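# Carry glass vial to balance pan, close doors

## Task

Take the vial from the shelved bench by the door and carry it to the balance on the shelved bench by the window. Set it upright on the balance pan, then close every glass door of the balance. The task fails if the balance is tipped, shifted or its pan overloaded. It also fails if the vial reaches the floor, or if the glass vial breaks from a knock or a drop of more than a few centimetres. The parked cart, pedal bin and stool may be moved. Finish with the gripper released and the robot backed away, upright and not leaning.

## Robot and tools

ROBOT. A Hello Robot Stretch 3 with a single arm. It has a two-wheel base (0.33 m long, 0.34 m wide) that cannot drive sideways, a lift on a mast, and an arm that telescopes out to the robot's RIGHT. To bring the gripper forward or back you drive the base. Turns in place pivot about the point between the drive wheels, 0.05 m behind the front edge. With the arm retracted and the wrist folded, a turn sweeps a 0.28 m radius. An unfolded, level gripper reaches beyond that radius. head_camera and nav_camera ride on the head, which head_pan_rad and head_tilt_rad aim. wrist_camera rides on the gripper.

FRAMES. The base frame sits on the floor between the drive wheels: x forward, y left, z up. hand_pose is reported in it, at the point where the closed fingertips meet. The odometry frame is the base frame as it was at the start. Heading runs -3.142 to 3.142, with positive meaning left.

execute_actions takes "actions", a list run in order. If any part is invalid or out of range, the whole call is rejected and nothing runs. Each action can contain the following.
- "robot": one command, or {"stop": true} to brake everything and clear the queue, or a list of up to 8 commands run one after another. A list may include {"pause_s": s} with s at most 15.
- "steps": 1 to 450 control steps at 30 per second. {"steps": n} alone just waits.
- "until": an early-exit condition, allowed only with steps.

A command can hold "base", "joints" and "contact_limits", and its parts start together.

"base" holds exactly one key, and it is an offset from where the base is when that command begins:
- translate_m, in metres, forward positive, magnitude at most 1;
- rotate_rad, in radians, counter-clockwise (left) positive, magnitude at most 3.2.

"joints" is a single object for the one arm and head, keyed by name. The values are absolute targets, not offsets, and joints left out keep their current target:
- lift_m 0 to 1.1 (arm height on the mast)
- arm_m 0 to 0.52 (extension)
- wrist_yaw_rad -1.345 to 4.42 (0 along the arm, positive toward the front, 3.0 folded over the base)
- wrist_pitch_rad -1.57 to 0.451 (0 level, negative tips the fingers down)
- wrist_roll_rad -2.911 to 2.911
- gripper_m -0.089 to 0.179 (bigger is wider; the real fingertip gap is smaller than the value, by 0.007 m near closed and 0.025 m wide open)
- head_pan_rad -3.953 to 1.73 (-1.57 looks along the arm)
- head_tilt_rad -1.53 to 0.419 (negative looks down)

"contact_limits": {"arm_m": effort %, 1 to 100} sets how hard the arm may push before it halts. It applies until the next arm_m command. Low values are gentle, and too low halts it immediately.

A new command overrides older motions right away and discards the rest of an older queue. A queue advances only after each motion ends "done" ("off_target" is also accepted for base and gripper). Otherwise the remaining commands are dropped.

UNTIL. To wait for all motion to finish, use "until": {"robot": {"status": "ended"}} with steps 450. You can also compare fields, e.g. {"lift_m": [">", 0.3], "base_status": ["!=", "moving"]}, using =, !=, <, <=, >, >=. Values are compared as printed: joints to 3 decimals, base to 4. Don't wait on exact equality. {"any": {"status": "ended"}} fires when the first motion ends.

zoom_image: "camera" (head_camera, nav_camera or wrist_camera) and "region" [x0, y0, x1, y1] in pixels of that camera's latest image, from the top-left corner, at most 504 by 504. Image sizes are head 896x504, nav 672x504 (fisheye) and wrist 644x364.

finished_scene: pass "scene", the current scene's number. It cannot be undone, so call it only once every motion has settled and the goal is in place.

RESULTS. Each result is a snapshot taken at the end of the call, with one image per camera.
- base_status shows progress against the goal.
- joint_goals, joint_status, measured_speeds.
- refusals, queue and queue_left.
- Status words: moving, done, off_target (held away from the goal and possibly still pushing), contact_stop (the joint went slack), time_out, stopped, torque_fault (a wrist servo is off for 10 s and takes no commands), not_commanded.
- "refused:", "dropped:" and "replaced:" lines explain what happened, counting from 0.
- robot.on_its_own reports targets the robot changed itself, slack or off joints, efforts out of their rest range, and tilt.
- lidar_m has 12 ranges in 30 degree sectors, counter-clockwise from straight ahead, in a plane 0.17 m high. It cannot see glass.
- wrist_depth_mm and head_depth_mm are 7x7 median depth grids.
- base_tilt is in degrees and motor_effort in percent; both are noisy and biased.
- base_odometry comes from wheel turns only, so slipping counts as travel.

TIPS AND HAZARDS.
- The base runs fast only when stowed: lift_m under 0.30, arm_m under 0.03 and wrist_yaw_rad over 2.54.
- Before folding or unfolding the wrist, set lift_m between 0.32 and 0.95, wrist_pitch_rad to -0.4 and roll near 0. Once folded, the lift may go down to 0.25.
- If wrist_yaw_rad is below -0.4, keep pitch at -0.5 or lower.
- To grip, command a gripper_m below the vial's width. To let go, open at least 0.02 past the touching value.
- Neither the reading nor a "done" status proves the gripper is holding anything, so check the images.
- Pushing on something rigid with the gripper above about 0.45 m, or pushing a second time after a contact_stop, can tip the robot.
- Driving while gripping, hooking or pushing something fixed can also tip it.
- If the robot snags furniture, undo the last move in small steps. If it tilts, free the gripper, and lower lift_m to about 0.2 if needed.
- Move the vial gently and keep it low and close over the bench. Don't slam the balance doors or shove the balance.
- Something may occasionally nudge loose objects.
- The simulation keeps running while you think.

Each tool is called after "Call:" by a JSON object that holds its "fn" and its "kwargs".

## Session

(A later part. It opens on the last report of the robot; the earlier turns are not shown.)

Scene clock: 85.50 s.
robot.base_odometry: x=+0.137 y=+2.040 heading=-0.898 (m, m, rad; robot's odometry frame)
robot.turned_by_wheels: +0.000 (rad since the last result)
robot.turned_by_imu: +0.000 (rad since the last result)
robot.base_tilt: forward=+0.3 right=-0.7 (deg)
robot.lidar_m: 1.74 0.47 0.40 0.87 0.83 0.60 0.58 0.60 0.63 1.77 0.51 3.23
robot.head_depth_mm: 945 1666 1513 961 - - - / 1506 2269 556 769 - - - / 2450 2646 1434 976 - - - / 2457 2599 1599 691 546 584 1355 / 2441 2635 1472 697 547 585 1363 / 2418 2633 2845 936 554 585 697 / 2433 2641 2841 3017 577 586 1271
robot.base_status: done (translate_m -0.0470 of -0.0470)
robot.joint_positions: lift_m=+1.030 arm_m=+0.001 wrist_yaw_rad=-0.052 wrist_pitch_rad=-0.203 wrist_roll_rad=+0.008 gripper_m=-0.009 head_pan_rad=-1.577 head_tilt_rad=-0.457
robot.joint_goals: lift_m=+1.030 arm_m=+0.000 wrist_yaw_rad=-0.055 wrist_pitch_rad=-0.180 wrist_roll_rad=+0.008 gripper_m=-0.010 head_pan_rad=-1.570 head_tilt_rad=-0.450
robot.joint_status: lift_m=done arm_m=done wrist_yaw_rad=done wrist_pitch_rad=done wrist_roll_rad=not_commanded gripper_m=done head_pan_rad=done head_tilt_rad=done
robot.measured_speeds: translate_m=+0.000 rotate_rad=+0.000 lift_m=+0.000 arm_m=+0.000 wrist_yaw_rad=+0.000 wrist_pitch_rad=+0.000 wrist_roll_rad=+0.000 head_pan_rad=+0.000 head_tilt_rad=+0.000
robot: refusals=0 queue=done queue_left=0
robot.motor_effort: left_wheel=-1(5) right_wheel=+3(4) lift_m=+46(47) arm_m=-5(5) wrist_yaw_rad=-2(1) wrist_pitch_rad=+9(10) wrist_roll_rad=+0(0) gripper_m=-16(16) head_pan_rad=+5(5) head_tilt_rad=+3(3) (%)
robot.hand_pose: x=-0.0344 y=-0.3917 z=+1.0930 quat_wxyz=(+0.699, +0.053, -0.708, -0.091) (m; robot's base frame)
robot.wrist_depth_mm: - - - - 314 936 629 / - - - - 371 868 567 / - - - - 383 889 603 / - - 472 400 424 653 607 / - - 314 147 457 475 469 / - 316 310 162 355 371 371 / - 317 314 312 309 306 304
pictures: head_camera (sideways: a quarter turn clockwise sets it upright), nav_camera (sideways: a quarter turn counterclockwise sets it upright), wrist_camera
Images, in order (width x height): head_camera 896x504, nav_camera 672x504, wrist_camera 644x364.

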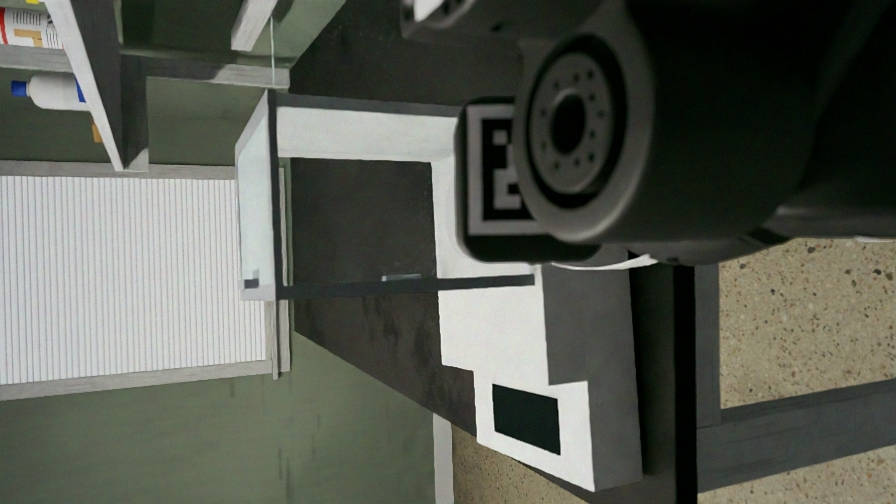

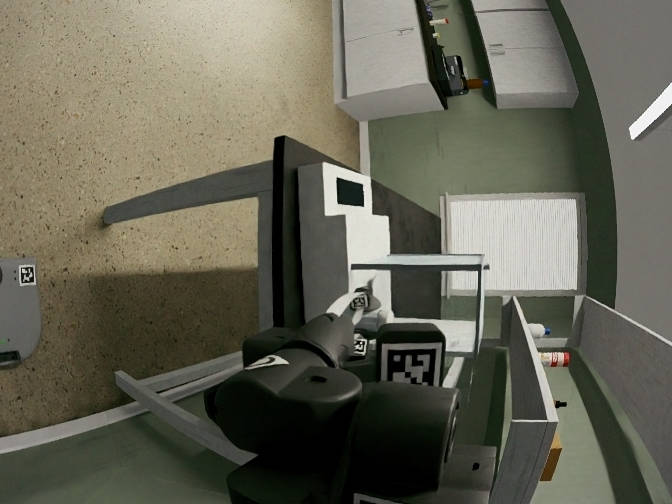

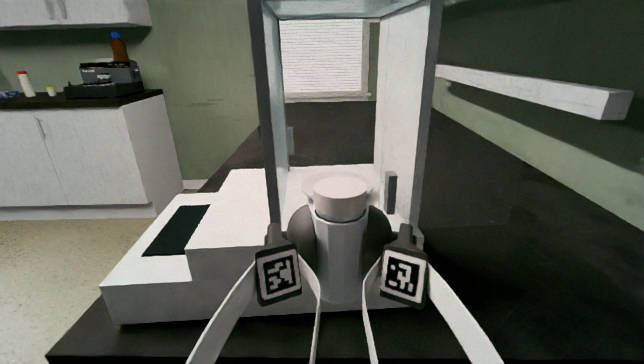

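Call:
{"fn": "execute_actions", "kwargs": {"actions": [{"robot":{"base":{"translate_m":-0.003},"joints":{"arm_m":0.12},"contact_limits":{"arm_m":10}},"steps":450,"until":{"robot":{"status":"ended"}}}]}}

Scene clock: 89.73 s.
robot.base_odometry: x=+0.135 y=+2.042 heading=-0.898 (m, m, rad; robot's odometry frame)
robot.turned_by_wheels: +0.000 (rad since the last result)
robot.turned_by_imu: +0.000 (rad since the last result)
robot.base_tilt: forward=+0.4 right=-0.7 (deg)
robot.lidar_m: 1.74 0.47 0.40 0.87 0.82 0.60 0.58 0.60 0.63 1.77 0.51 3.25
robot.head_depth_mm: 936 1659 1649 - - 939 1305 / 1499 2254 544 - - 581 1346 / 2428 2627 1587 - - 1512 1355 / 2433 2621 1781 689 552 583 1351 / 2446 2606 1464 658 546 584 1362 / 2421 2616 2850 937 555 585 699 / 2428 2638 2832 2993 576 587 1260
robot.base_status: done (translate_m -0.0030 of -0.0030)
robot.joint_positions: lift_m=+1.030 arm_m=+0.120 wrist_yaw_rad=-0.054 wrist_pitch_rad=-0.203 wrist_roll_rad=+0.008 gripper_m=-0.009 head_pan_rad=-1.577 head_tilt_rad=-0.457
robot.joint_goals: lift_m=+1.030 arm_m=+0.120 wrist_yaw_rad=-0.055 wrist_pitch_rad=-0.180 wrist_roll_rad=+0.008 gripper_m=-0.010 head_pan_rad=-1.570 head_tilt_rad=-0.450
robot.joint_status: lift_m=done arm_m=done wrist_yaw_rad=done wrist_pitch_rad=done wrist_roll_rad=not_commanded gripper_m=done head_pan_rad=done head_tilt_rad=done
robot.measured_speeds: translate_m=+0.000 rotate_rad=+0.000 lift_m=+0.000 arm_m=+0.000 wrist_yaw_rad=+0.000 wrist_pitch_rad=+0.000 wrist_roll_rad=+0.000 head_pan_rad=+0.000 head_tilt_rad=+0.000
robot: refusals=0 queue=done queue_left=0
robot.motor_effort: left_wheel=-1(5) right_wheel=+2(4) lift_m=+46(47) arm_m=+3(3) wrist_yaw_rad=-1(1) wrist_pitch_rad=+9(9) wrist_roll_rad=+0(1) gripper_m=-16(17) head_pan_rad=+5(6) head_tilt_rad=+3(3) (%)
robot.contact_limits: arm_m 10 (drawing in: default 33, maximum 53; extending or still: default 42, maximum 70)
robot.hand_pose: x=-0.0347 y=-0.5104 z=+1.0930 quat_wxyz=(+0.699, +0.053, -0.708, -0.091) (m; robot's base frame)
robot.wrist_depth_mm: - - - - 248 156 616 / - - - - 253 171 566 / - - - - 258 775 597 / - - 593 631 265 600 598 / - - 297 148 217 449 464 / - 285 234 162 217 369 369 / 264 209 194 199 198 307 304
pictures: head_camera (sideways: a quarter turn clockwise sets it upright), nav_camera (sideways: a quarter turn counterclockwise sets it upright), wrist_camera
Images, in order (width x height): head_camera 896x504, nav_camera 672x504, wrist_camera 644x364.

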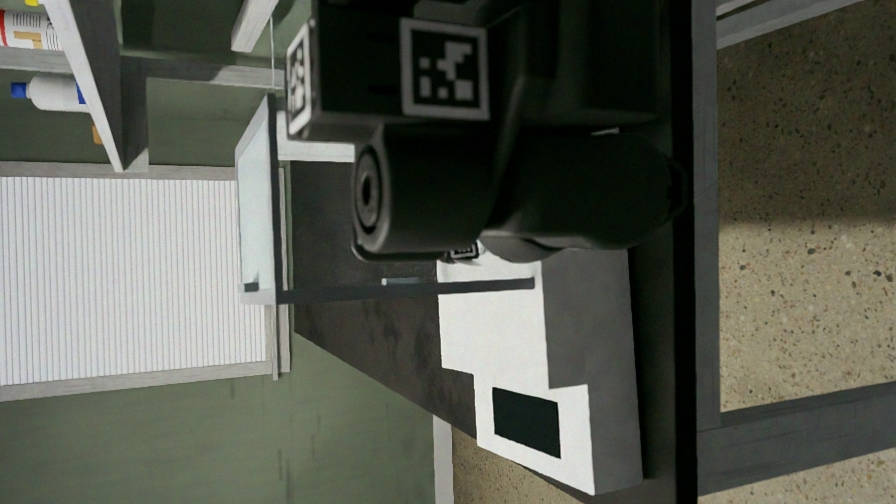

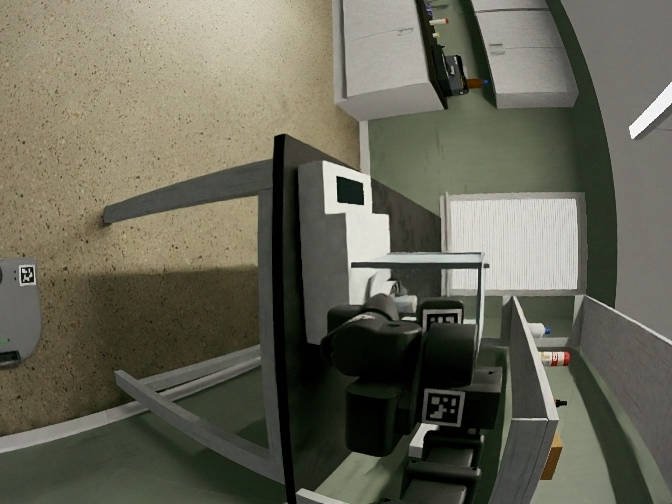

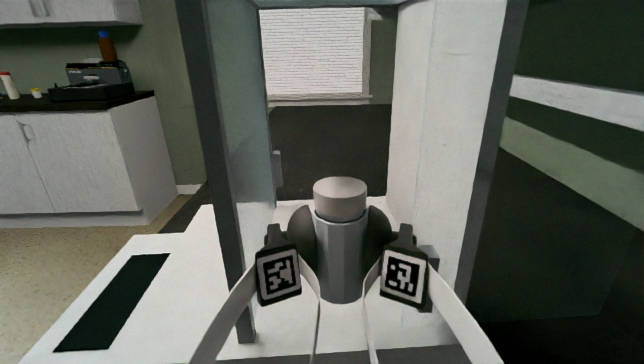

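Call:
{"fn": "execute_actions", "kwargs": {"actions": [{"robot":[{"base":{"translate_m":0.007}},{"joints":{"arm_m":0.205},"contact_limits":{"arm_m":9}}],"steps":450,"until":{"robot":{"status":"ended"}}}]}}

Scene clock: 96.00 s.
robot.base_odometry: x=+0.139 y=+2.037 heading=-0.898 (m, m, rad; robot's odometry frame)
robot.turned_by_wheels: +0.000 (rad since the last result)
robot.turned_by_imu: +0.000 (rad since the last result)
robot.base_tilt: forward=+0.3 right=-0.6 (deg)
robot.lidar_m: 1.73 0.48 0.39 0.87 0.83 0.61 0.59 0.61 0.63 1.80 0.51 3.25
robot.head_depth_mm: 943 1671 - 901 637 580 1309 / 1567 2293 - - 570 582 1355 / 2439 2617 2747 - 557 583 1356 / 2428 2619 1777 601 551 583 1353 / 2434 2650 1610 694 547 584 1360 / 2448 2635 2852 934 554 586 686 / 2434 2622 2826 2945 583 586 1301
robot.base_status: done (translate_m +0.0070 of +0.0070)
robot.joint_positions: lift_m=+1.030 arm_m=+0.205 wrist_yaw_rad=-0.054 wrist_pitch_rad=-0.203 wrist_roll_rad=+0.008 gripper_m=-0.009 head_pan_rad=-1.577 head_tilt_rad=-0.457
robot.joint_goals: lift_m=+1.030 arm_m=+0.205 wrist_yaw_rad=-0.055 wrist_pitch_rad=-0.180 wrist_roll_rad=+0.008 gripper_m=-0.010 head_pan_rad=-1.570 head_tilt_rad=-0.450
robot.joint_status: lift_m=done arm_m=done wrist_yaw_rad=done wrist_pitch_rad=done wrist_roll_rad=not_commanded gripper_m=done head_pan_rad=done head_tilt_rad=done
robot.measured_speeds: translate_m=+0.000 rotate_rad=+0.000 lift_m=+0.000 arm_m=+0.000 wrist_yaw_rad=+0.000 wrist_pitch_rad=+0.000 wrist_roll_rad=+0.000 head_pan_rad=+0.000 head_tilt_rad=+0.000
robot: refusals=0 queue=done queue_left=0
robot.motor_effort: left_wheel=-1(3) right_wheel=+3(9) lift_m=+46(47) arm_m=+3(4) wrist_yaw_rad=-1(1) wrist_pitch_rad=+9(10) wrist_roll_rad=+1(1) gripper_m=-16(16) head_pan_rad=+6(4) head_tilt_rad=+3(3) (%)
robot.contact_limits: arm_m 9 (drawing in: default 33, maximum 53; extending or still: default 42, maximum 70)
robot.hand_pose: x=-0.0347 y=-0.5954 z=+1.0930 quat_wxyz=(+0.699, +0.053, -0.708, -0.091) (m; robot's base frame)
robot.wrist_depth_mm: - - - - - 139 96 / - - - - - 141 97 / - - - - 855 143 97 / - - 684 627 580 144 98 / - 66 486 147 222 146 99 / - 71 245 161 208 148 100 / 266 79 200 186 187 140 105
pictures: head_camera (sideways: a quarter turn clockwise sets it upright), nav_camera (sideways: a quarter turn counterclockwise sets it upright), wrist_camera
Images, in order (width x height): head_camera 896x504, nav_camera 672x504, wrist_camera 644x364.

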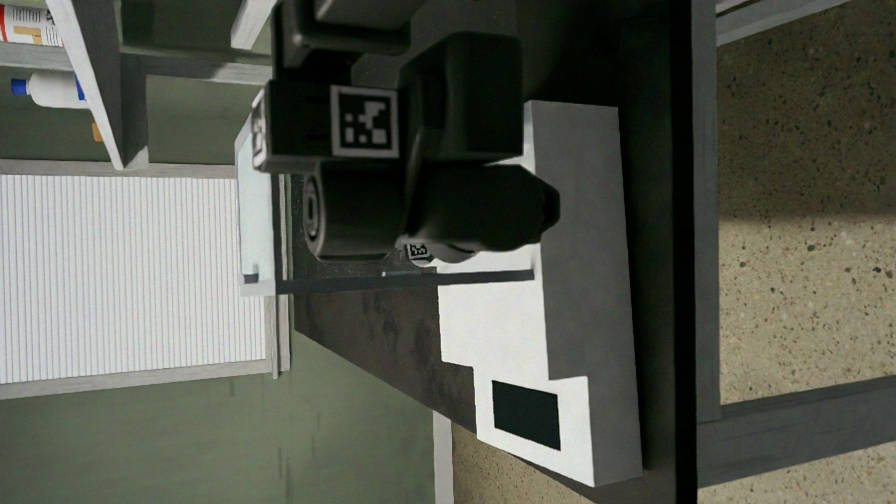

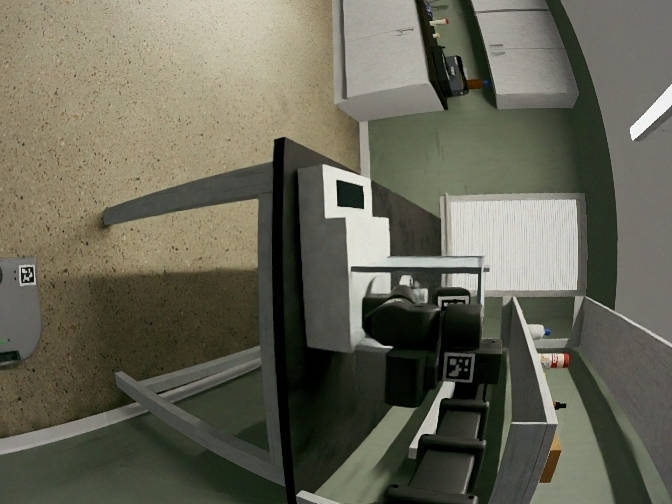

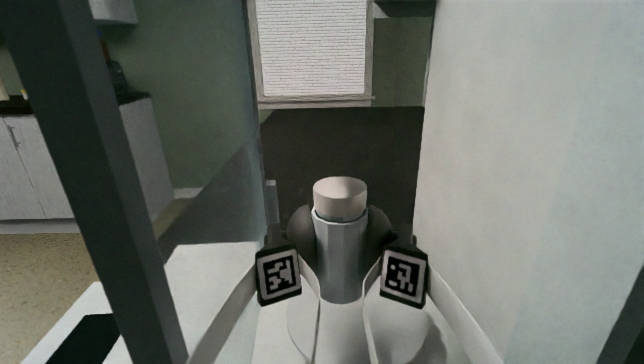

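Call:
{"fn": "execute_actions", "kwargs": {"actions": [{"robot":{"base":{"translate_m":-0.015},"joints":{"lift_m":1.005,"arm_m":0.21},"contact_limits":{"arm_m":9}},"steps":450,"until":{"robot":{"status":"ended"}}}]}}

Scene clock: 98.60 s.
robot.base_odometry: x=+0.130 y=+2.048 heading=-0.898 (m, m, rad; robot's odometry frame)
robot.turned_by_wheels: +0.000 (rad since the last result)
robot.turned_by_imu: +0.000 (rad since the last result)
robot.base_tilt: forward=+0.2 right=-0.7 (deg)
robot.lidar_m: 1.75 0.47 0.40 0.87 0.81 0.59 0.57 0.59 0.62 1.74 0.52 3.24
robot.head_depth_mm: 927 1631 1667 831 612 581 1308 / 1483 2395 1733 - 591 580 1347 / 2447 2631 1588 - 562 582 1348 / 2435 2616 1772 692 554 583 1356 / 2456 2614 1463 656 546 584 1361 / 2445 2646 2823 935 550 585 1259 / 2450 2628 2870 2990 557 588 696
robot.base_status: done (translate_m -0.0150 of -0.0150)
robot.joint_positions: lift_m=+1.005 arm_m=+0.210 wrist_yaw_rad=-0.053 wrist_pitch_rad=-0.203 wrist_roll_rad=+0.008 gripper_m=-0.009 head_pan_rad=-1.577 head_tilt_rad=-0.457
robot.joint_goals: lift_m=+1.005 arm_m=+0.210 wrist_yaw_rad=-0.055 wrist_pitch_rad=-0.180 wrist_roll_rad=+0.008 gripper_m=-0.010 head_pan_rad=-1.570 head_tilt_rad=-0.450
robot.joint_status: lift_m=done arm_m=done wrist_yaw_rad=done wrist_pitch_rad=done wrist_roll_rad=not_commanded gripper_m=done head_pan_rad=done head_tilt_rad=done
robot.measured_speeds: translate_m=+0.000 rotate_rad=+0.000 lift_m=+0.000 arm_m=+0.000 wrist_yaw_rad=+0.000 wrist_pitch_rad=+0.000 wrist_roll_rad=+0.000 head_pan_rad=+0.000 head_tilt_rad=+0.000
robot: refusals=0 queue=done queue_left=0
robot.motor_effort: left_wheel=+0(5) right_wheel=+1(4) lift_m=+26(48) arm_m=+3(3) wrist_yaw_rad=-1(1) wrist_pitch_rad=+9(9) wrist_roll_rad=+0(1) gripper_m=-16(16) head_pan_rad=+5(4) head_tilt_rad=+3(3) (%)
robot.contact_limits: arm_m 9 (drawing in: default 33, maximum 53; extending or still: default 42, maximum 70)
robot.hand_pose: x=-0.0346 y=-0.6005 z=+1.0688 quat_wxyz=(+0.699, +0.053, -0.708, -0.091) (m; robot's base frame)
robot.wrist_depth_mm: - - - - - 117 80 / - - - - 217 118 81 / - - - - 222 119 81 / - - 575 575 227 121 82 / - 509 269 147 186 122 83 / - 211 209 162 174 124 87 / 117 167 171 159 163 117 97
pictures: head_camera (sideways: a quarter turn clockwise sets it upright), nav_camera (sideways: a quarter turn counterclockwise sets it upright), wrist_camera
Images, in order (width x height): head_camera 896x504, nav_camera 672x504, wrist_camera 644x364.

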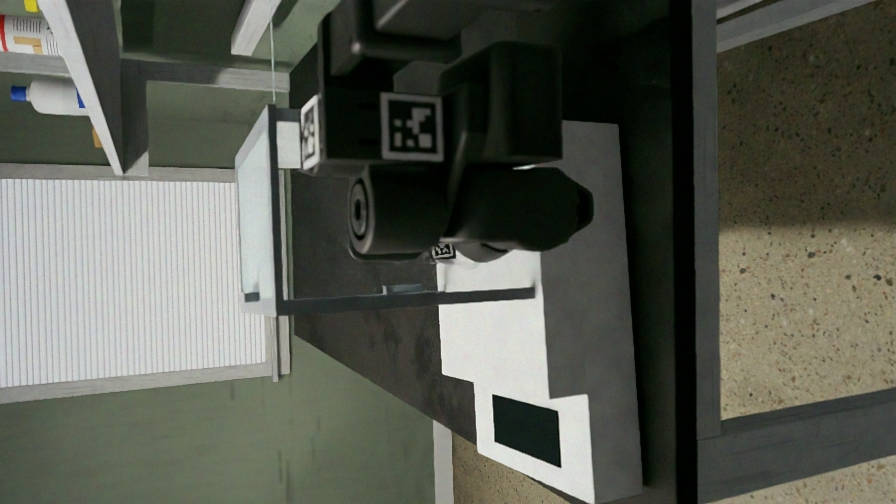

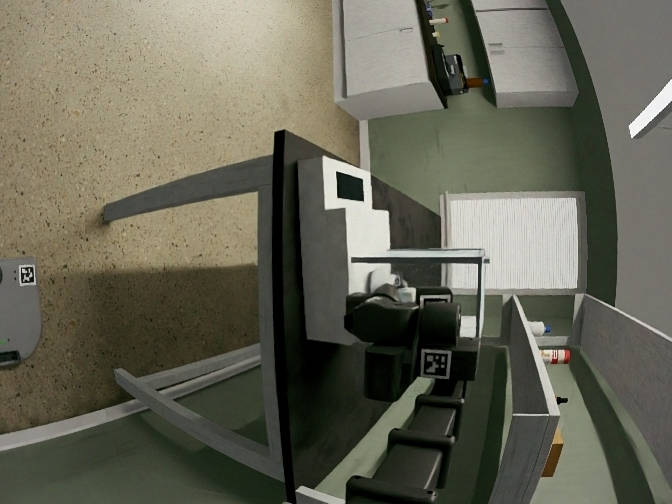

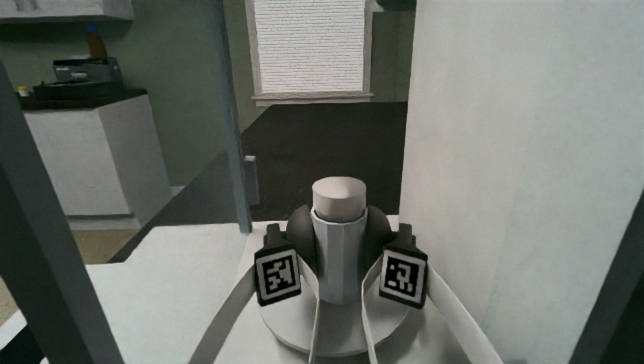

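Call:
{"fn": "execute_actions", "kwargs": {"actions": [{"robot":[{"base":{"translate_m":-0.011}},{"base":{"translate_m":0.019},"joints":{"lift_m":0.995}}],"steps":450,"until":{"robot":{"status":"ended"}}},{"steps":5}]}}

Scene clock: 102.83 s.
robot.base_odometry: x=+0.135 y=+2.042 heading=-0.898 (m, m, rad; robot's odometry frame)
robot.turned_by_wheels: +0.000 (rad since the last result)
robot.turned_by_imu: +0.000 (rad since the last result)
robot.base_tilt: forward=+0.4 right=-0.7 (deg)
robot.lidar_m: 1.74 0.48 0.40 0.87 0.82 0.60 0.58 0.60 0.63 1.77 0.52 3.23
robot.head_depth_mm: 935 1665 1591 - 612 581 1306 / 1507 2256 547 - 569 580 1347 / 2414 2640 1677 - 567 583 1356 / 2452 2611 1602 681 551 584 1357 / 2442 2604 1465 656 546 585 1358 / 2423 2634 2840 938 554 586 699 / 2439 2621 2849 2991 578 586 1271
robot.base_status: done (translate_m +0.0190 of +0.0190)
robot.joint_positions: lift_m=+0.995 arm_m=+0.210 wrist_yaw_rad=-0.053 wrist_pitch_rad=-0.201 wrist_roll_rad=+0.008 gripper_m=-0.009 head_pan_rad=-1.577 head_tilt_rad=-0.457
robot.joint_goals: lift_m=+0.995 arm_m=+0.210 wrist_yaw_rad=-0.055 wrist_pitch_rad=-0.180 wrist_roll_rad=+0.008 gripper_m=-0.010 head_pan_rad=-1.570 head_tilt_rad=-0.450
robot.joint_status: lift_m=done arm_m=done wrist_yaw_rad=done wrist_pitch_rad=done wrist_roll_rad=not_commanded gripper_m=done head_pan_rad=done head_tilt_rad=done
robot.measured_speeds: translate_m=+0.000 rotate_rad=+0.000 lift_m=+0.000 arm_m=+0.000 wrist_yaw_rad=+0.000 wrist_pitch_rad=+0.000 wrist_roll_rad=+0.000 head_pan_rad=+0.000 head_tilt_rad=+0.000
robot: refusals=0 queue=done queue_left=0
robot.motor_effort: left_wheel=-1(4) right_wheel=+3(8) lift_m=+26(28) arm_m=+2(2) wrist_yaw_rad=-1(2) wrist_pitch_rad=+8(9) wrist_roll_rad=+0(1) gripper_m=-16(16) head_pan_rad=+4(5) head_tilt_rad=+3(3) (%)
robot.contact_limits: arm_m 9 (drawing in: default 33, maximum 53; extending or still: default 42, maximum 70)
robot.hand_pose: x=-0.0346 y=-0.6006 z=+1.0594 quat_wxyz=(+0.699, +0.052, -0.708, -0.090) (m; robot's base frame)
robot.wrist_depth_mm: - - - - - 128 88 / - - - - - 130 89 / - - - 971 760 131 90 / - - 559 556 249 133 90 / - 268 253 148 205 134 91 / - 188 197 159 180 136 92 / 195 77 160 153 152 129 90
pictures: head_camera (sideways: a quarter turn clockwise sets it upright), nav_camera (sideways: a quarter turn counterclockwise sets it upright), wrist_camera
Images, in order (width x height): head_camera 896x504, nav_camera 672x504, wrist_camera 644x364.

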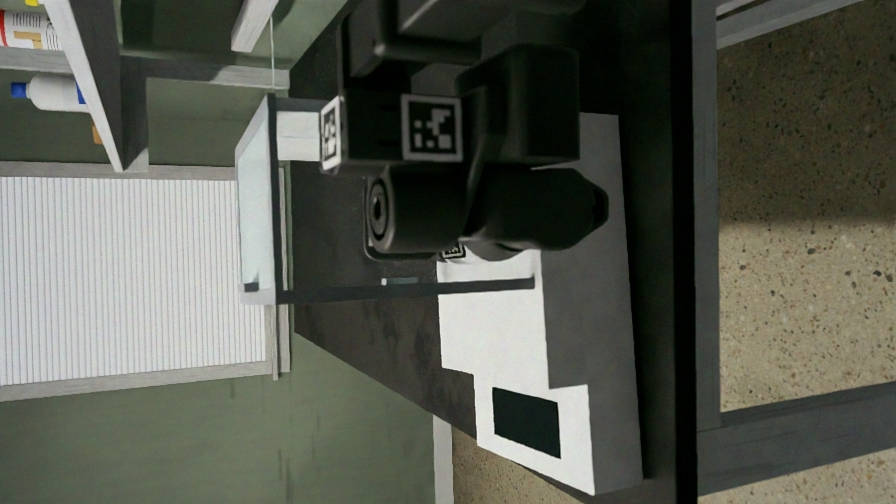

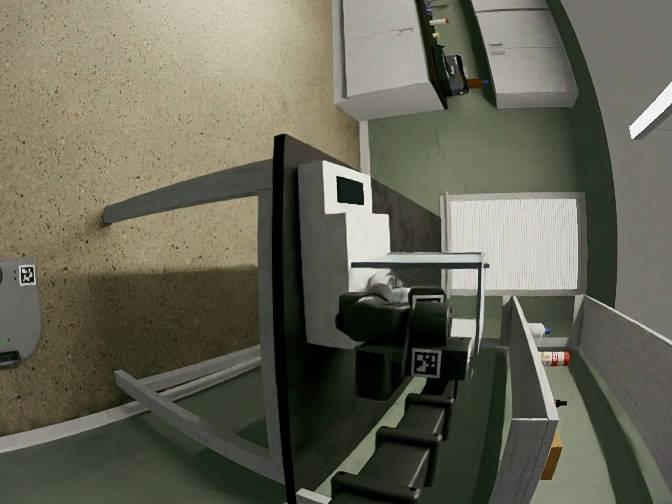

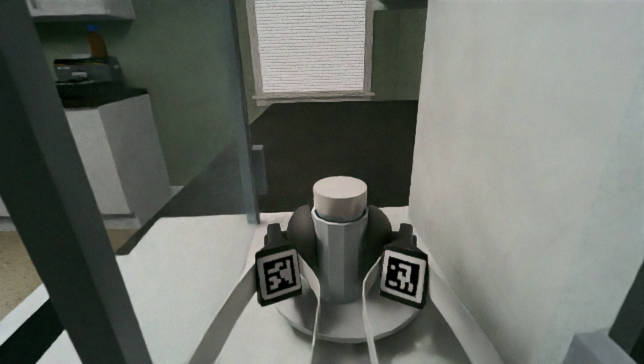

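Pitch eased slightly: just touching. Release.

Call:
{"fn": "execute_actions", "kwargs": {"actions": [{"robot":[{"joints":{"gripper_m":0.056}},{"joints":{"arm_m":0.06},"contact_limits":{"arm_m":12}},{"base":{"translate_m":-0.058},"joints":{"gripper_m":0.045,"lift_m":1.0}}],"steps":450,"until":{"robot":{"status":"ended"}}}]}}

Scene clock: 109.10 s.
robot.base_odometry: x=+0.099 y=+2.088 heading=-0.898 (m, m, rad; robot's odometry frame)
robot.turned_by_wheels: +0.000 (rad since the last result)
robot.turned_by_imu: +0.000 (rad since the last result)
robot.base_tilt: forward=+0.3 right=-0.6 (deg)
robot.lidar_m: 1.79 0.47 0.43 0.87 0.74 0.54 0.52 0.54 0.59 1.52 0.54 3.22
robot.head_depth_mm: 466 1492 1357 1061 - - - / 1354 2214 1562 1027 - - - / 2416 2628 577 914 - - - / 2439 2634 1608 689 554 1052 1318 / 2417 2601 1335 659 549 581 1360 / 2430 2624 2759 661 546 584 1368 / 2450 2617 2832 2971 555 585 683
robot.base_status: done (translate_m -0.0580 of -0.0580)
robot.joint_positions: lift_m=+1.000 arm_m=+0.060 wrist_yaw_rad=-0.054 wrist_pitch_rad=-0.199 wrist_roll_rad=+0.008 gripper_m=+0.045 head_pan_rad=-1.577 head_tilt_rad=-0.457
robot.joint_goals: lift_m=+1.000 arm_m=+0.060 wrist_yaw_rad=-0.055 wrist_pitch_rad=-0.180 wrist_roll_rad=+0.008 gripper_m=+0.045 head_pan_rad=-1.570 head_tilt_rad=-0.450
robot.joint_status: lift_m=done arm_m=done wrist_yaw_rad=done wrist_pitch_rad=done wrist_roll_rad=not_commanded gripper_m=done head_pan_rad=done head_tilt_rad=done
robot.measured_speeds: translate_m=+0.000 rotate_rad=+0.000 lift_m=+0.000 arm_m=+0.000 wrist_yaw_rad=+0.000 wrist_pitch_rad=+0.000 wrist_roll_rad=+0.000 head_pan_rad=+0.000 head_tilt_rad=+0.000
robot: refusals=0 queue=done queue_left=0
robot.motor_effort: left_wheel=-1(4) right_wheel=+2(4) lift_m=+46(47) arm_m=-5(6) wrist_yaw_rad=+0(0) wrist_pitch_rad=+8(8) wrist_roll_rad=+1(1) gripper_m=+0(94) head_pan_rad=+5(4) head_tilt_rad=+3(3) (%)
robot.contact_limits: arm_m 12 (drawing in: default 33, maximum 53; extending or still: default 42, maximum 70)
robot.hand_pose: x=-0.0348 y=-0.4513 z=+1.0642 quat_wxyz=(+0.699, +0.051, -0.708, -0.090) (m; robot's base frame)
robot.wrist_depth_mm: - - - - - 837 563 / - - - - - 738 489 / - - - 396 964 787 562 / - - 342 303 590 578 537 / - 265 269 248 453 422 420 / 252 237 240 248 321 333 330 / 252 256 262 264 277 274 272
pictures: head_camera (sideways: a quarter turn clockwise sets it upright), nav_camera (sideways: a quarter turn counterclockwise sets it upright), wrist_camera
Images, in order (width x height): head_camera 896x504, nav_camera 672x504, wrist_camera 644x364.

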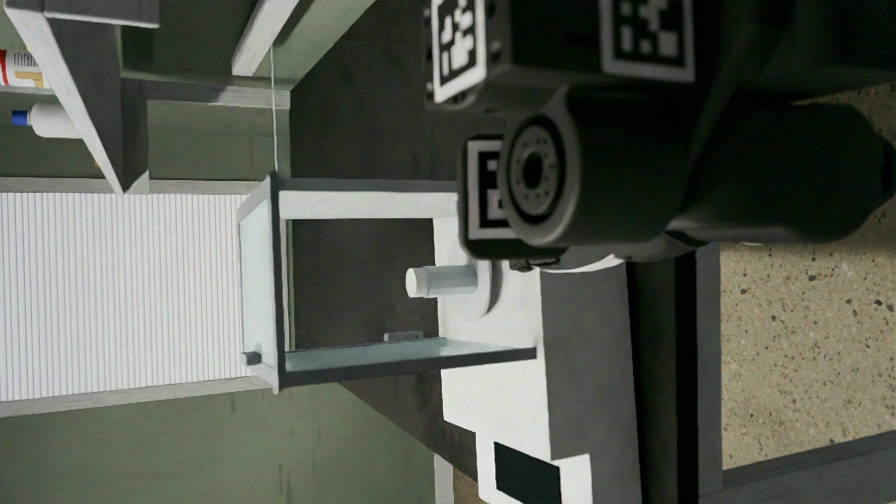

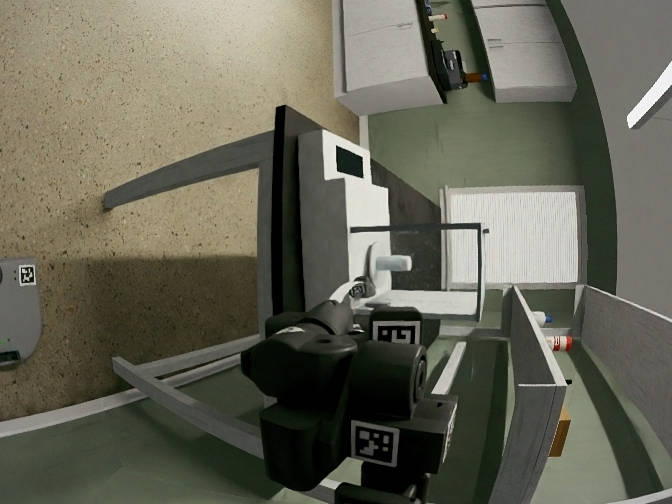

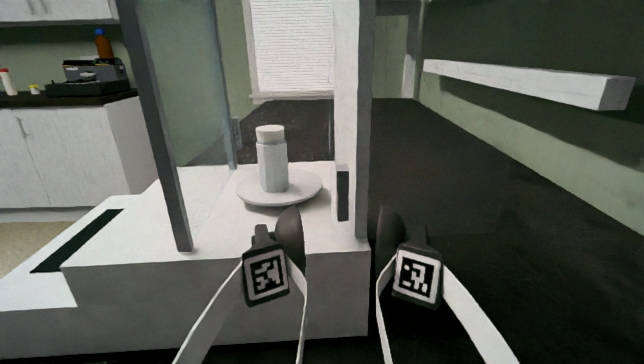

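Call:
{"fn": "execute_actions", "kwargs": {"actions": [{"robot":[{"base":{"rotate_rad":0.03}},{"base":{"translate_m":-0.02}},{"joints":{"arm_m":0.092},"contact_limits":{"arm_m":8}}],"steps":450,"until":{"robot":{"status":"ended"}}}]}}

Scene clock: 115.33 s.
robot.base_odometry: x=+0.086 y=+2.103 heading=-0.868 (m, m, rad; robot's odometry frame)
robot.turned_by_wheels: +0.030 (rad since the last result)
robot.turned_by_imu: +0.030 (rad since the last result)
robot.base_tilt: forward=+0.3 right=-0.7 (deg)
robot.lidar_m: 1.82 0.45 0.46 0.87 0.69 0.52 0.50 0.52 0.58 1.64 0.55 3.35
robot.head_depth_mm: 420 1595 1419 - - - 1246 / 1455 2421 1556 - - - 1309 / 2421 2618 1306 973 - - 1324 / 2449 2650 1610 982 551 580 1356 / 2421 2599 1457 658 552 585 1359 / 2437 2651 2800 659 550 588 1363 / 2463 2621 2869 2982 557 592 697
robot.base_status: done (translate_m -0.0200 of -0.0200)
robot.joint_positions: lift_m=+1.000 arm_m=+0.092 wrist_yaw_rad=-0.054 wrist_pitch_rad=-0.199 wrist_roll_rad=+0.008 gripper_m=+0.045 head_pan_rad=-1.577 head_tilt_rad=-0.457
robot.joint_goals: lift_m=+1.000 arm_m=+0.092 wrist_yaw_rad=-0.055 wrist_pitch_rad=-0.180 wrist_roll_rad=+0.008 gripper_m=+0.045 head_pan_rad=-1.570 head_tilt_rad=-0.450
robot.joint_status: lift_m=done arm_m=done wrist_yaw_rad=done wrist_pitch_rad=done wrist_roll_rad=not_commanded gripper_m=done head_pan_rad=done head_tilt_rad=done
robot.measured_speeds: translate_m=+0.000 rotate_rad=+0.000 lift_m=+0.000 arm_m=+0.000 wrist_yaw_rad=+0.000 wrist_pitch_rad=+0.000 wrist_roll_rad=+0.000 head_pan_rad=+0.000 head_tilt_rad=+0.000
robot: refusals=0 queue=done queue_left=0
robot.motor_effort: left_wheel=-1(6) right_wheel=+3(8) lift_m=+46(46) arm_m=+2(4) wrist_yaw_rad=+0(1) wrist_pitch_rad=+7(8) wrist_roll_rad=+0(0) gripper_m=+1(0) head_pan_rad=+3(4) head_tilt_rad=+3(3) (%)
robot.contact_limits: arm_m 8 (drawing in: default 33, maximum 53; extending or still: default 42, maximum 70)
robot.hand_pose: x=-0.0348 y=-0.4828 z=+1.0642 quat_wxyz=(+0.699, +0.051, -0.708, -0.090) (m; robot's base frame)
robot.wrist_depth_mm: - - - - - 859 570 / - - - - - 807 492 / - - - 895 968 815 572 / - - 339 301 592 580 542 / - 251 264 232 455 422 418 / 207 209 212 210 323 333 331 / 218 220 222 224 277 275 272
pictures: head_camera (sideways: a quarter turn clockwise sets it upright), nav_camera (sideways: a quarter turn counterclockwise sets it upright), wrist_camera
Images, in order (width x height): head_camera 896x504, nav_camera 672x504, wrist_camera 644x364.

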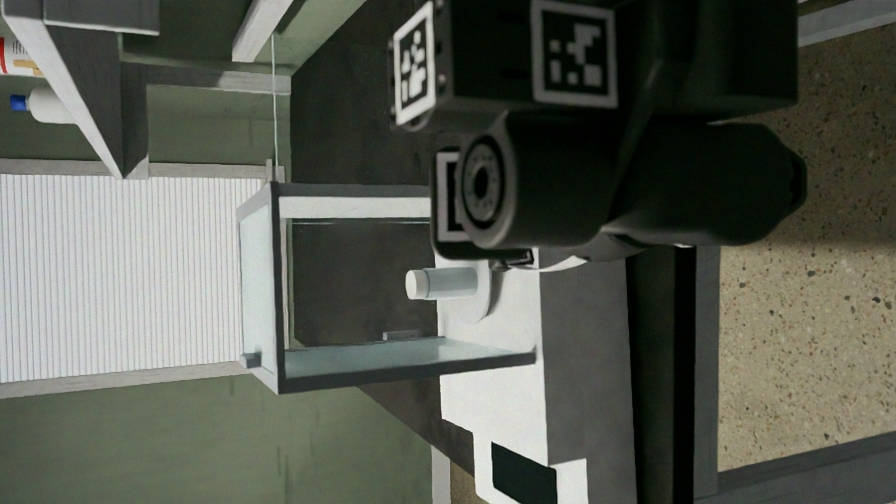

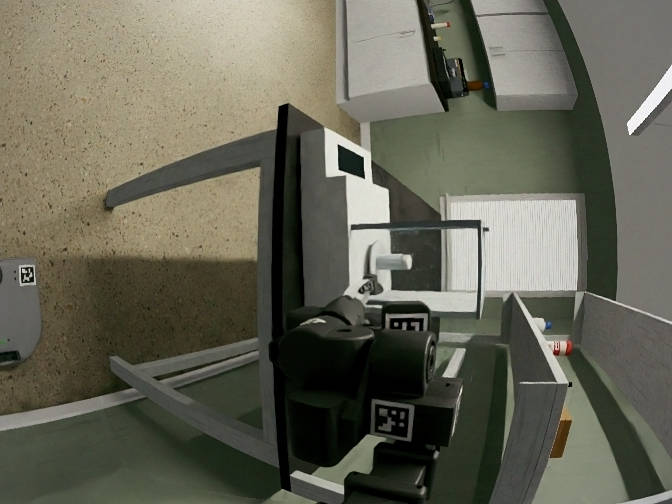

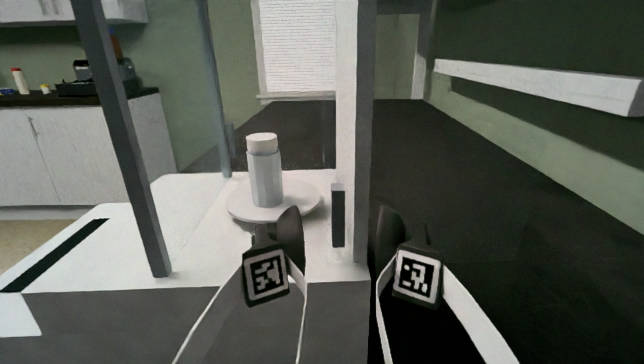

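Call:
{"fn": "execute_actions", "kwargs": {"actions": [{"robot":[{"joints":{"arm_m":0.1,"lift_m":1.005},"contact_limits":{"arm_m":8}},{"base":{"translate_m":0.075}}],"steps":450,"until":{"robot":{"status":"ended"}}}]}}

Scene clock: 119.50 s.
robot.base_odometry: x=+0.134 y=+2.046 heading=-0.868 (m, m, rad; robot's odometry frame)
robot.turned_by_wheels: +0.000 (rad since the last result)
robot.turned_by_imu: +0.000 (rad since the last result)
robot.base_tilt: forward=+0.3 right=-0.6 (deg)
robot.lidar_m: 1.74 0.46 0.40 0.87 0.80 0.59 0.58 0.60 0.63 1.92 0.52 3.35
robot.head_depth_mm: 951 1713 1540 - - - 1341 / 2379 2547 559 - - - 1346 / 2450 2652 1573 1074 - - 1348 / 2460 2630 1446 835 554 1052 1358 / 2414 2616 1810 699 550 592 1365 / 2464 2665 2867 993 561 594 696 / 2443 2623 2872 2992 607 597 1330
robot.base_status: done (translate_m +0.0750 of +0.0750)
robot.joint_positions: lift_m=+1.005 arm_m=+0.100 wrist_yaw_rad=-0.061 wrist_pitch_rad=-0.199 wrist_roll_rad=+0.008 gripper_m=+0.045 head_pan_rad=-1.577 head_tilt_rad=-0.457
robot.joint_goals: lift_m=+1.005 arm_m=+0.100 wrist_yaw_rad=-0.055 wrist_pitch_rad=-0.180 wrist_roll_rad=+0.008 gripper_m=+0.045 head_pan_rad=-1.570 head_tilt_rad=-0.450
robot.joint_status: lift_m=done arm_m=done wrist_yaw_rad=done wrist_pitch_rad=done wrist_roll_rad=not_commanded gripper_m=done head_pan_rad=done head_tilt_rad=done
robot.measured_speeds: translate_m=+0.000 rotate_rad=+0.000 lift_m=+0.000 arm_m=+0.000 wrist_yaw_rad=+0.000 wrist_pitch_rad=+0.000 wrist_roll_rad=+0.000 head_pan_rad=+0.000 head_tilt_rad=+0.000
robot: refusals=0 queue=done queue_left=0
robot.motor_effort: left_wheel=-2(3) right_wheel=+5(12) lift_m=+46(48) arm_m=+3(4) wrist_yaw_rad=+6(6) wrist_pitch_rad=+8(8) wrist_roll_rad=+0(1) gripper_m=-2(1) head_pan_rad=+5(5) head_tilt_rad=+3(3) (%)
robot.contact_limits: arm_m 8 (drawing in: default 33, maximum 53; extending or still: default 42, maximum 70)
robot.hand_pose: x=-0.0366 y=-0.4906 z=+1.0691 quat_wxyz=(+0.698, +0.048, -0.708, -0.092) (m; robot's base frame)
robot.wrist_depth_mm: - - - - 288 177 647 / - - - - 293 193 575 / - - - - 298 802 647 / - - 376 312 304 554 596 / - 365 271 255 221 411 430 / - 246 210 207 203 339 337 / 228 211 208 211 215 279 278
pictures: head_camera (sideways: a quarter turn clockwise sets it upright), nav_camera (sideways: a quarter turn counterclockwise sets it upright), wrist_camera
Images, in order (width x height): head_camera 896x504, nav_camera 672x504, wrist_camera 644x364.

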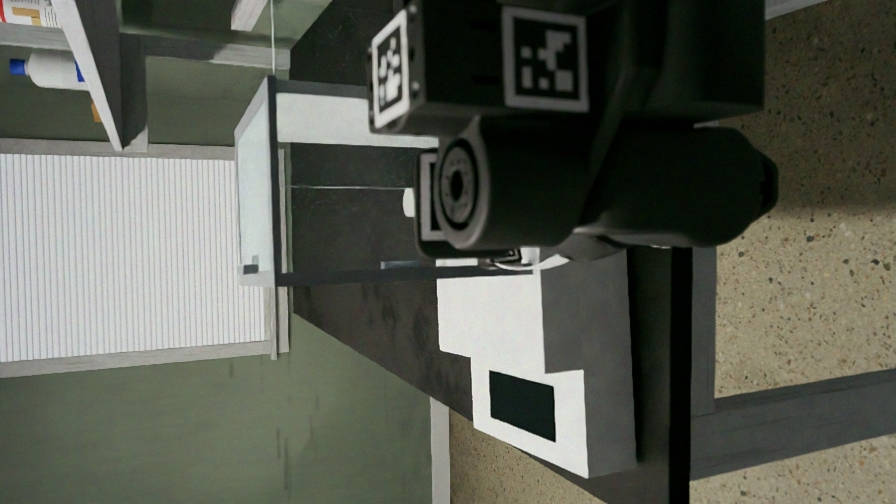

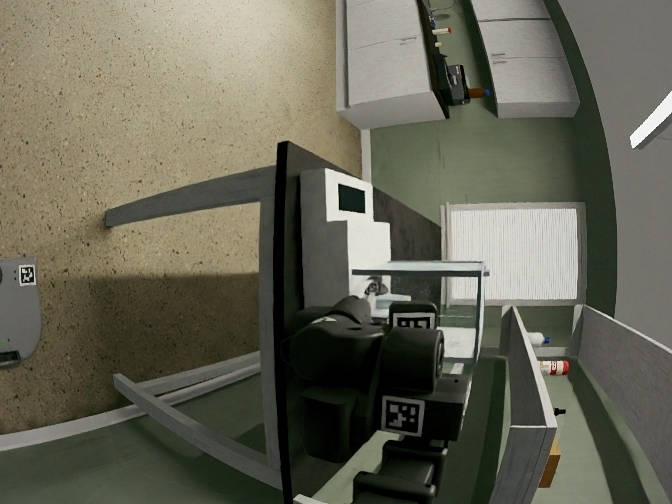

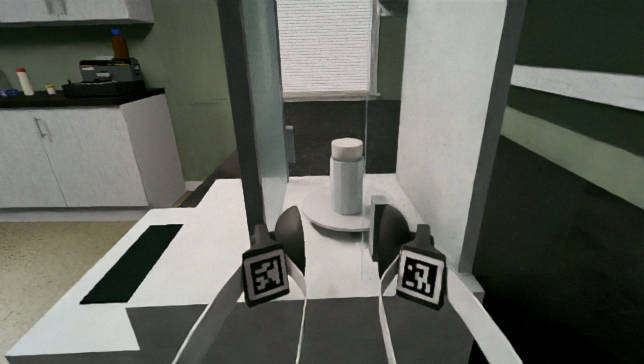

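Call:
{"fn": "execute_actions", "kwargs": {"actions": [{"robot":[{"base":{"translate_m":0.056}}],"steps":450,"until":{"robot":{"status":"ended"}}}]}}

Scene clock: 122.73 s.
robot.base_odometry: x=+0.170 y=+2.003 heading=-0.868 (m, m, rad; robot's odometry frame)
robot.turned_by_wheels: +0.000 (rad since the last result)
robot.turned_by_imu: +0.000 (rad since the last result)
robot.base_tilt: forward=+0.2 right=-0.6 (deg)
robot.lidar_m: 1.69 0.46 0.36 0.87 0.87 0.65 0.63 0.66 0.68 0.50 0.51 3.37
robot.head_depth_mm: 1591 1764 512 - - - 1340 / 2410 2614 1428 - - - 1347 / 2434 2610 1433 865 - - 1347 / 2456 2614 1446 983 552 1055 1352 / 2441 2624 2774 928 559 594 1290 / 2450 2635 2872 3000 601 600 1262 / 2452 2627 2890 3013 2198 1582 1371
robot.base_status: done (translate_m +0.0560 of +0.0560)
robot.joint_positions: lift_m=+1.005 arm_m=+0.100 wrist_yaw_rad=-0.064 wrist_pitch_rad=-0.200 wrist_roll_rad=+0.008 gripper_m=+0.045 head_pan_rad=-1.577 head_tilt_rad=-0.457
robot.joint_goals: lift_m=+1.005 arm_m=+0.100 wrist_yaw_rad=-0.055 wrist_pitch_rad=-0.180 wrist_roll_rad=+0.008 gripper_m=+0.045 head_pan_rad=-1.570 head_tilt_rad=-0.450
robot.joint_status: lift_m=done arm_m=done wrist_yaw_rad=done wrist_pitch_rad=done wrist_roll_rad=not_commanded gripper_m=done head_pan_rad=done head_tilt_rad=done
robot.measured_speeds: translate_m=+0.000 rotate_rad=+0.000 lift_m=+0.000 arm_m=+0.000 wrist_yaw_rad=+0.000 wrist_pitch_rad=+0.000 wrist_roll_rad=+0.000 head_pan_rad=+0.000 head_tilt_rad=+0.000
robot: refusals=0 queue=done queue_left=0
robot.motor_effort: left_wheel=-2(5) right_wheel=+5(14) lift_m=+46(46) arm_m=+3(3) wrist_yaw_rad=+7(10) wrist_pitch_rad=+8(8) wrist_roll_rad=+0(1) gripper_m=-1(1) head_pan_rad=+3(6) head_tilt_rad=+3(3) (%)
robot.contact_limits: arm_m 8 (drawing in: default 33, maximum 53; extending or still: default 42, maximum 70)
robot.hand_pose: x=-0.0371 y=-0.4906 z=+1.0689 quat_wxyz=(+0.698, +0.048, -0.708, -0.093) (m; robot's base frame)
robot.wrist_depth_mm: - - - - - 239 171 / - - - - - 242 181 / - - - 911 957 244 622 / - - 747 367 307 246 536 / - - 322 253 251 235 424 / - 291 251 203 200 205 336 / - 217 210 210 212 216 276
pictures: head_camera (sideways: a quarter turn clockwise sets it upright), nav_camera (sideways: a quarter turn counterclockwise sets it upright), wrist_camera
Images, in order (width x height): head_camera 896x504, nav_camera 672x504, wrist_camera 644x364.

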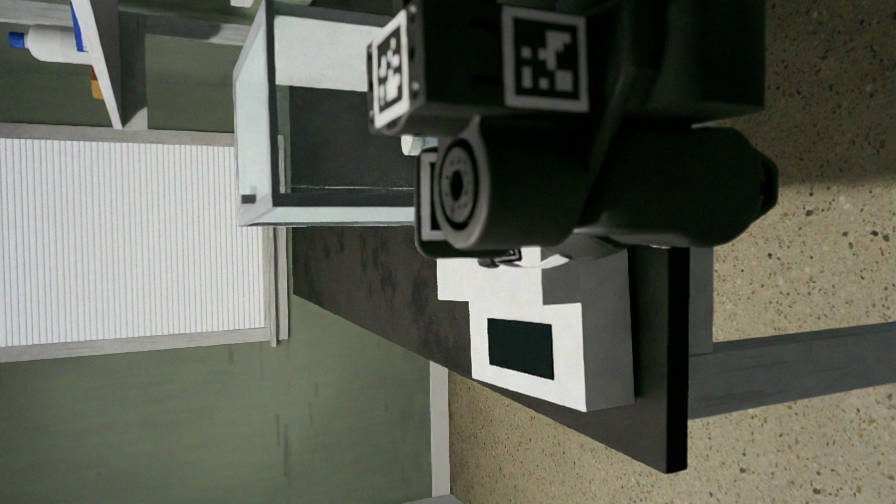

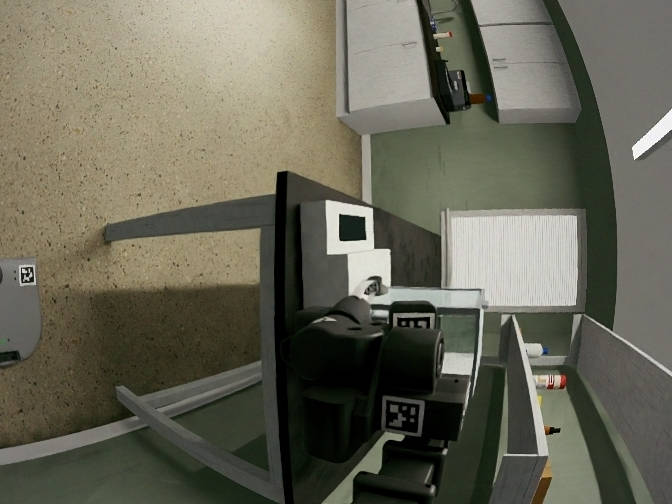

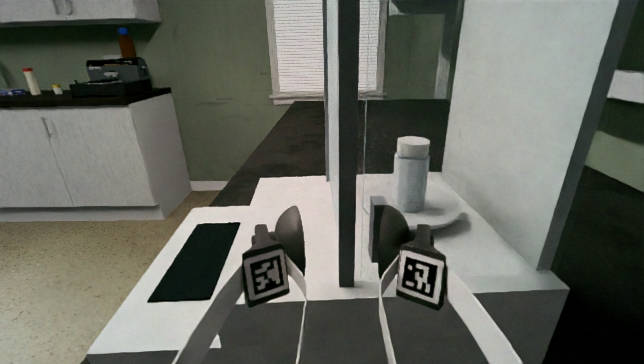

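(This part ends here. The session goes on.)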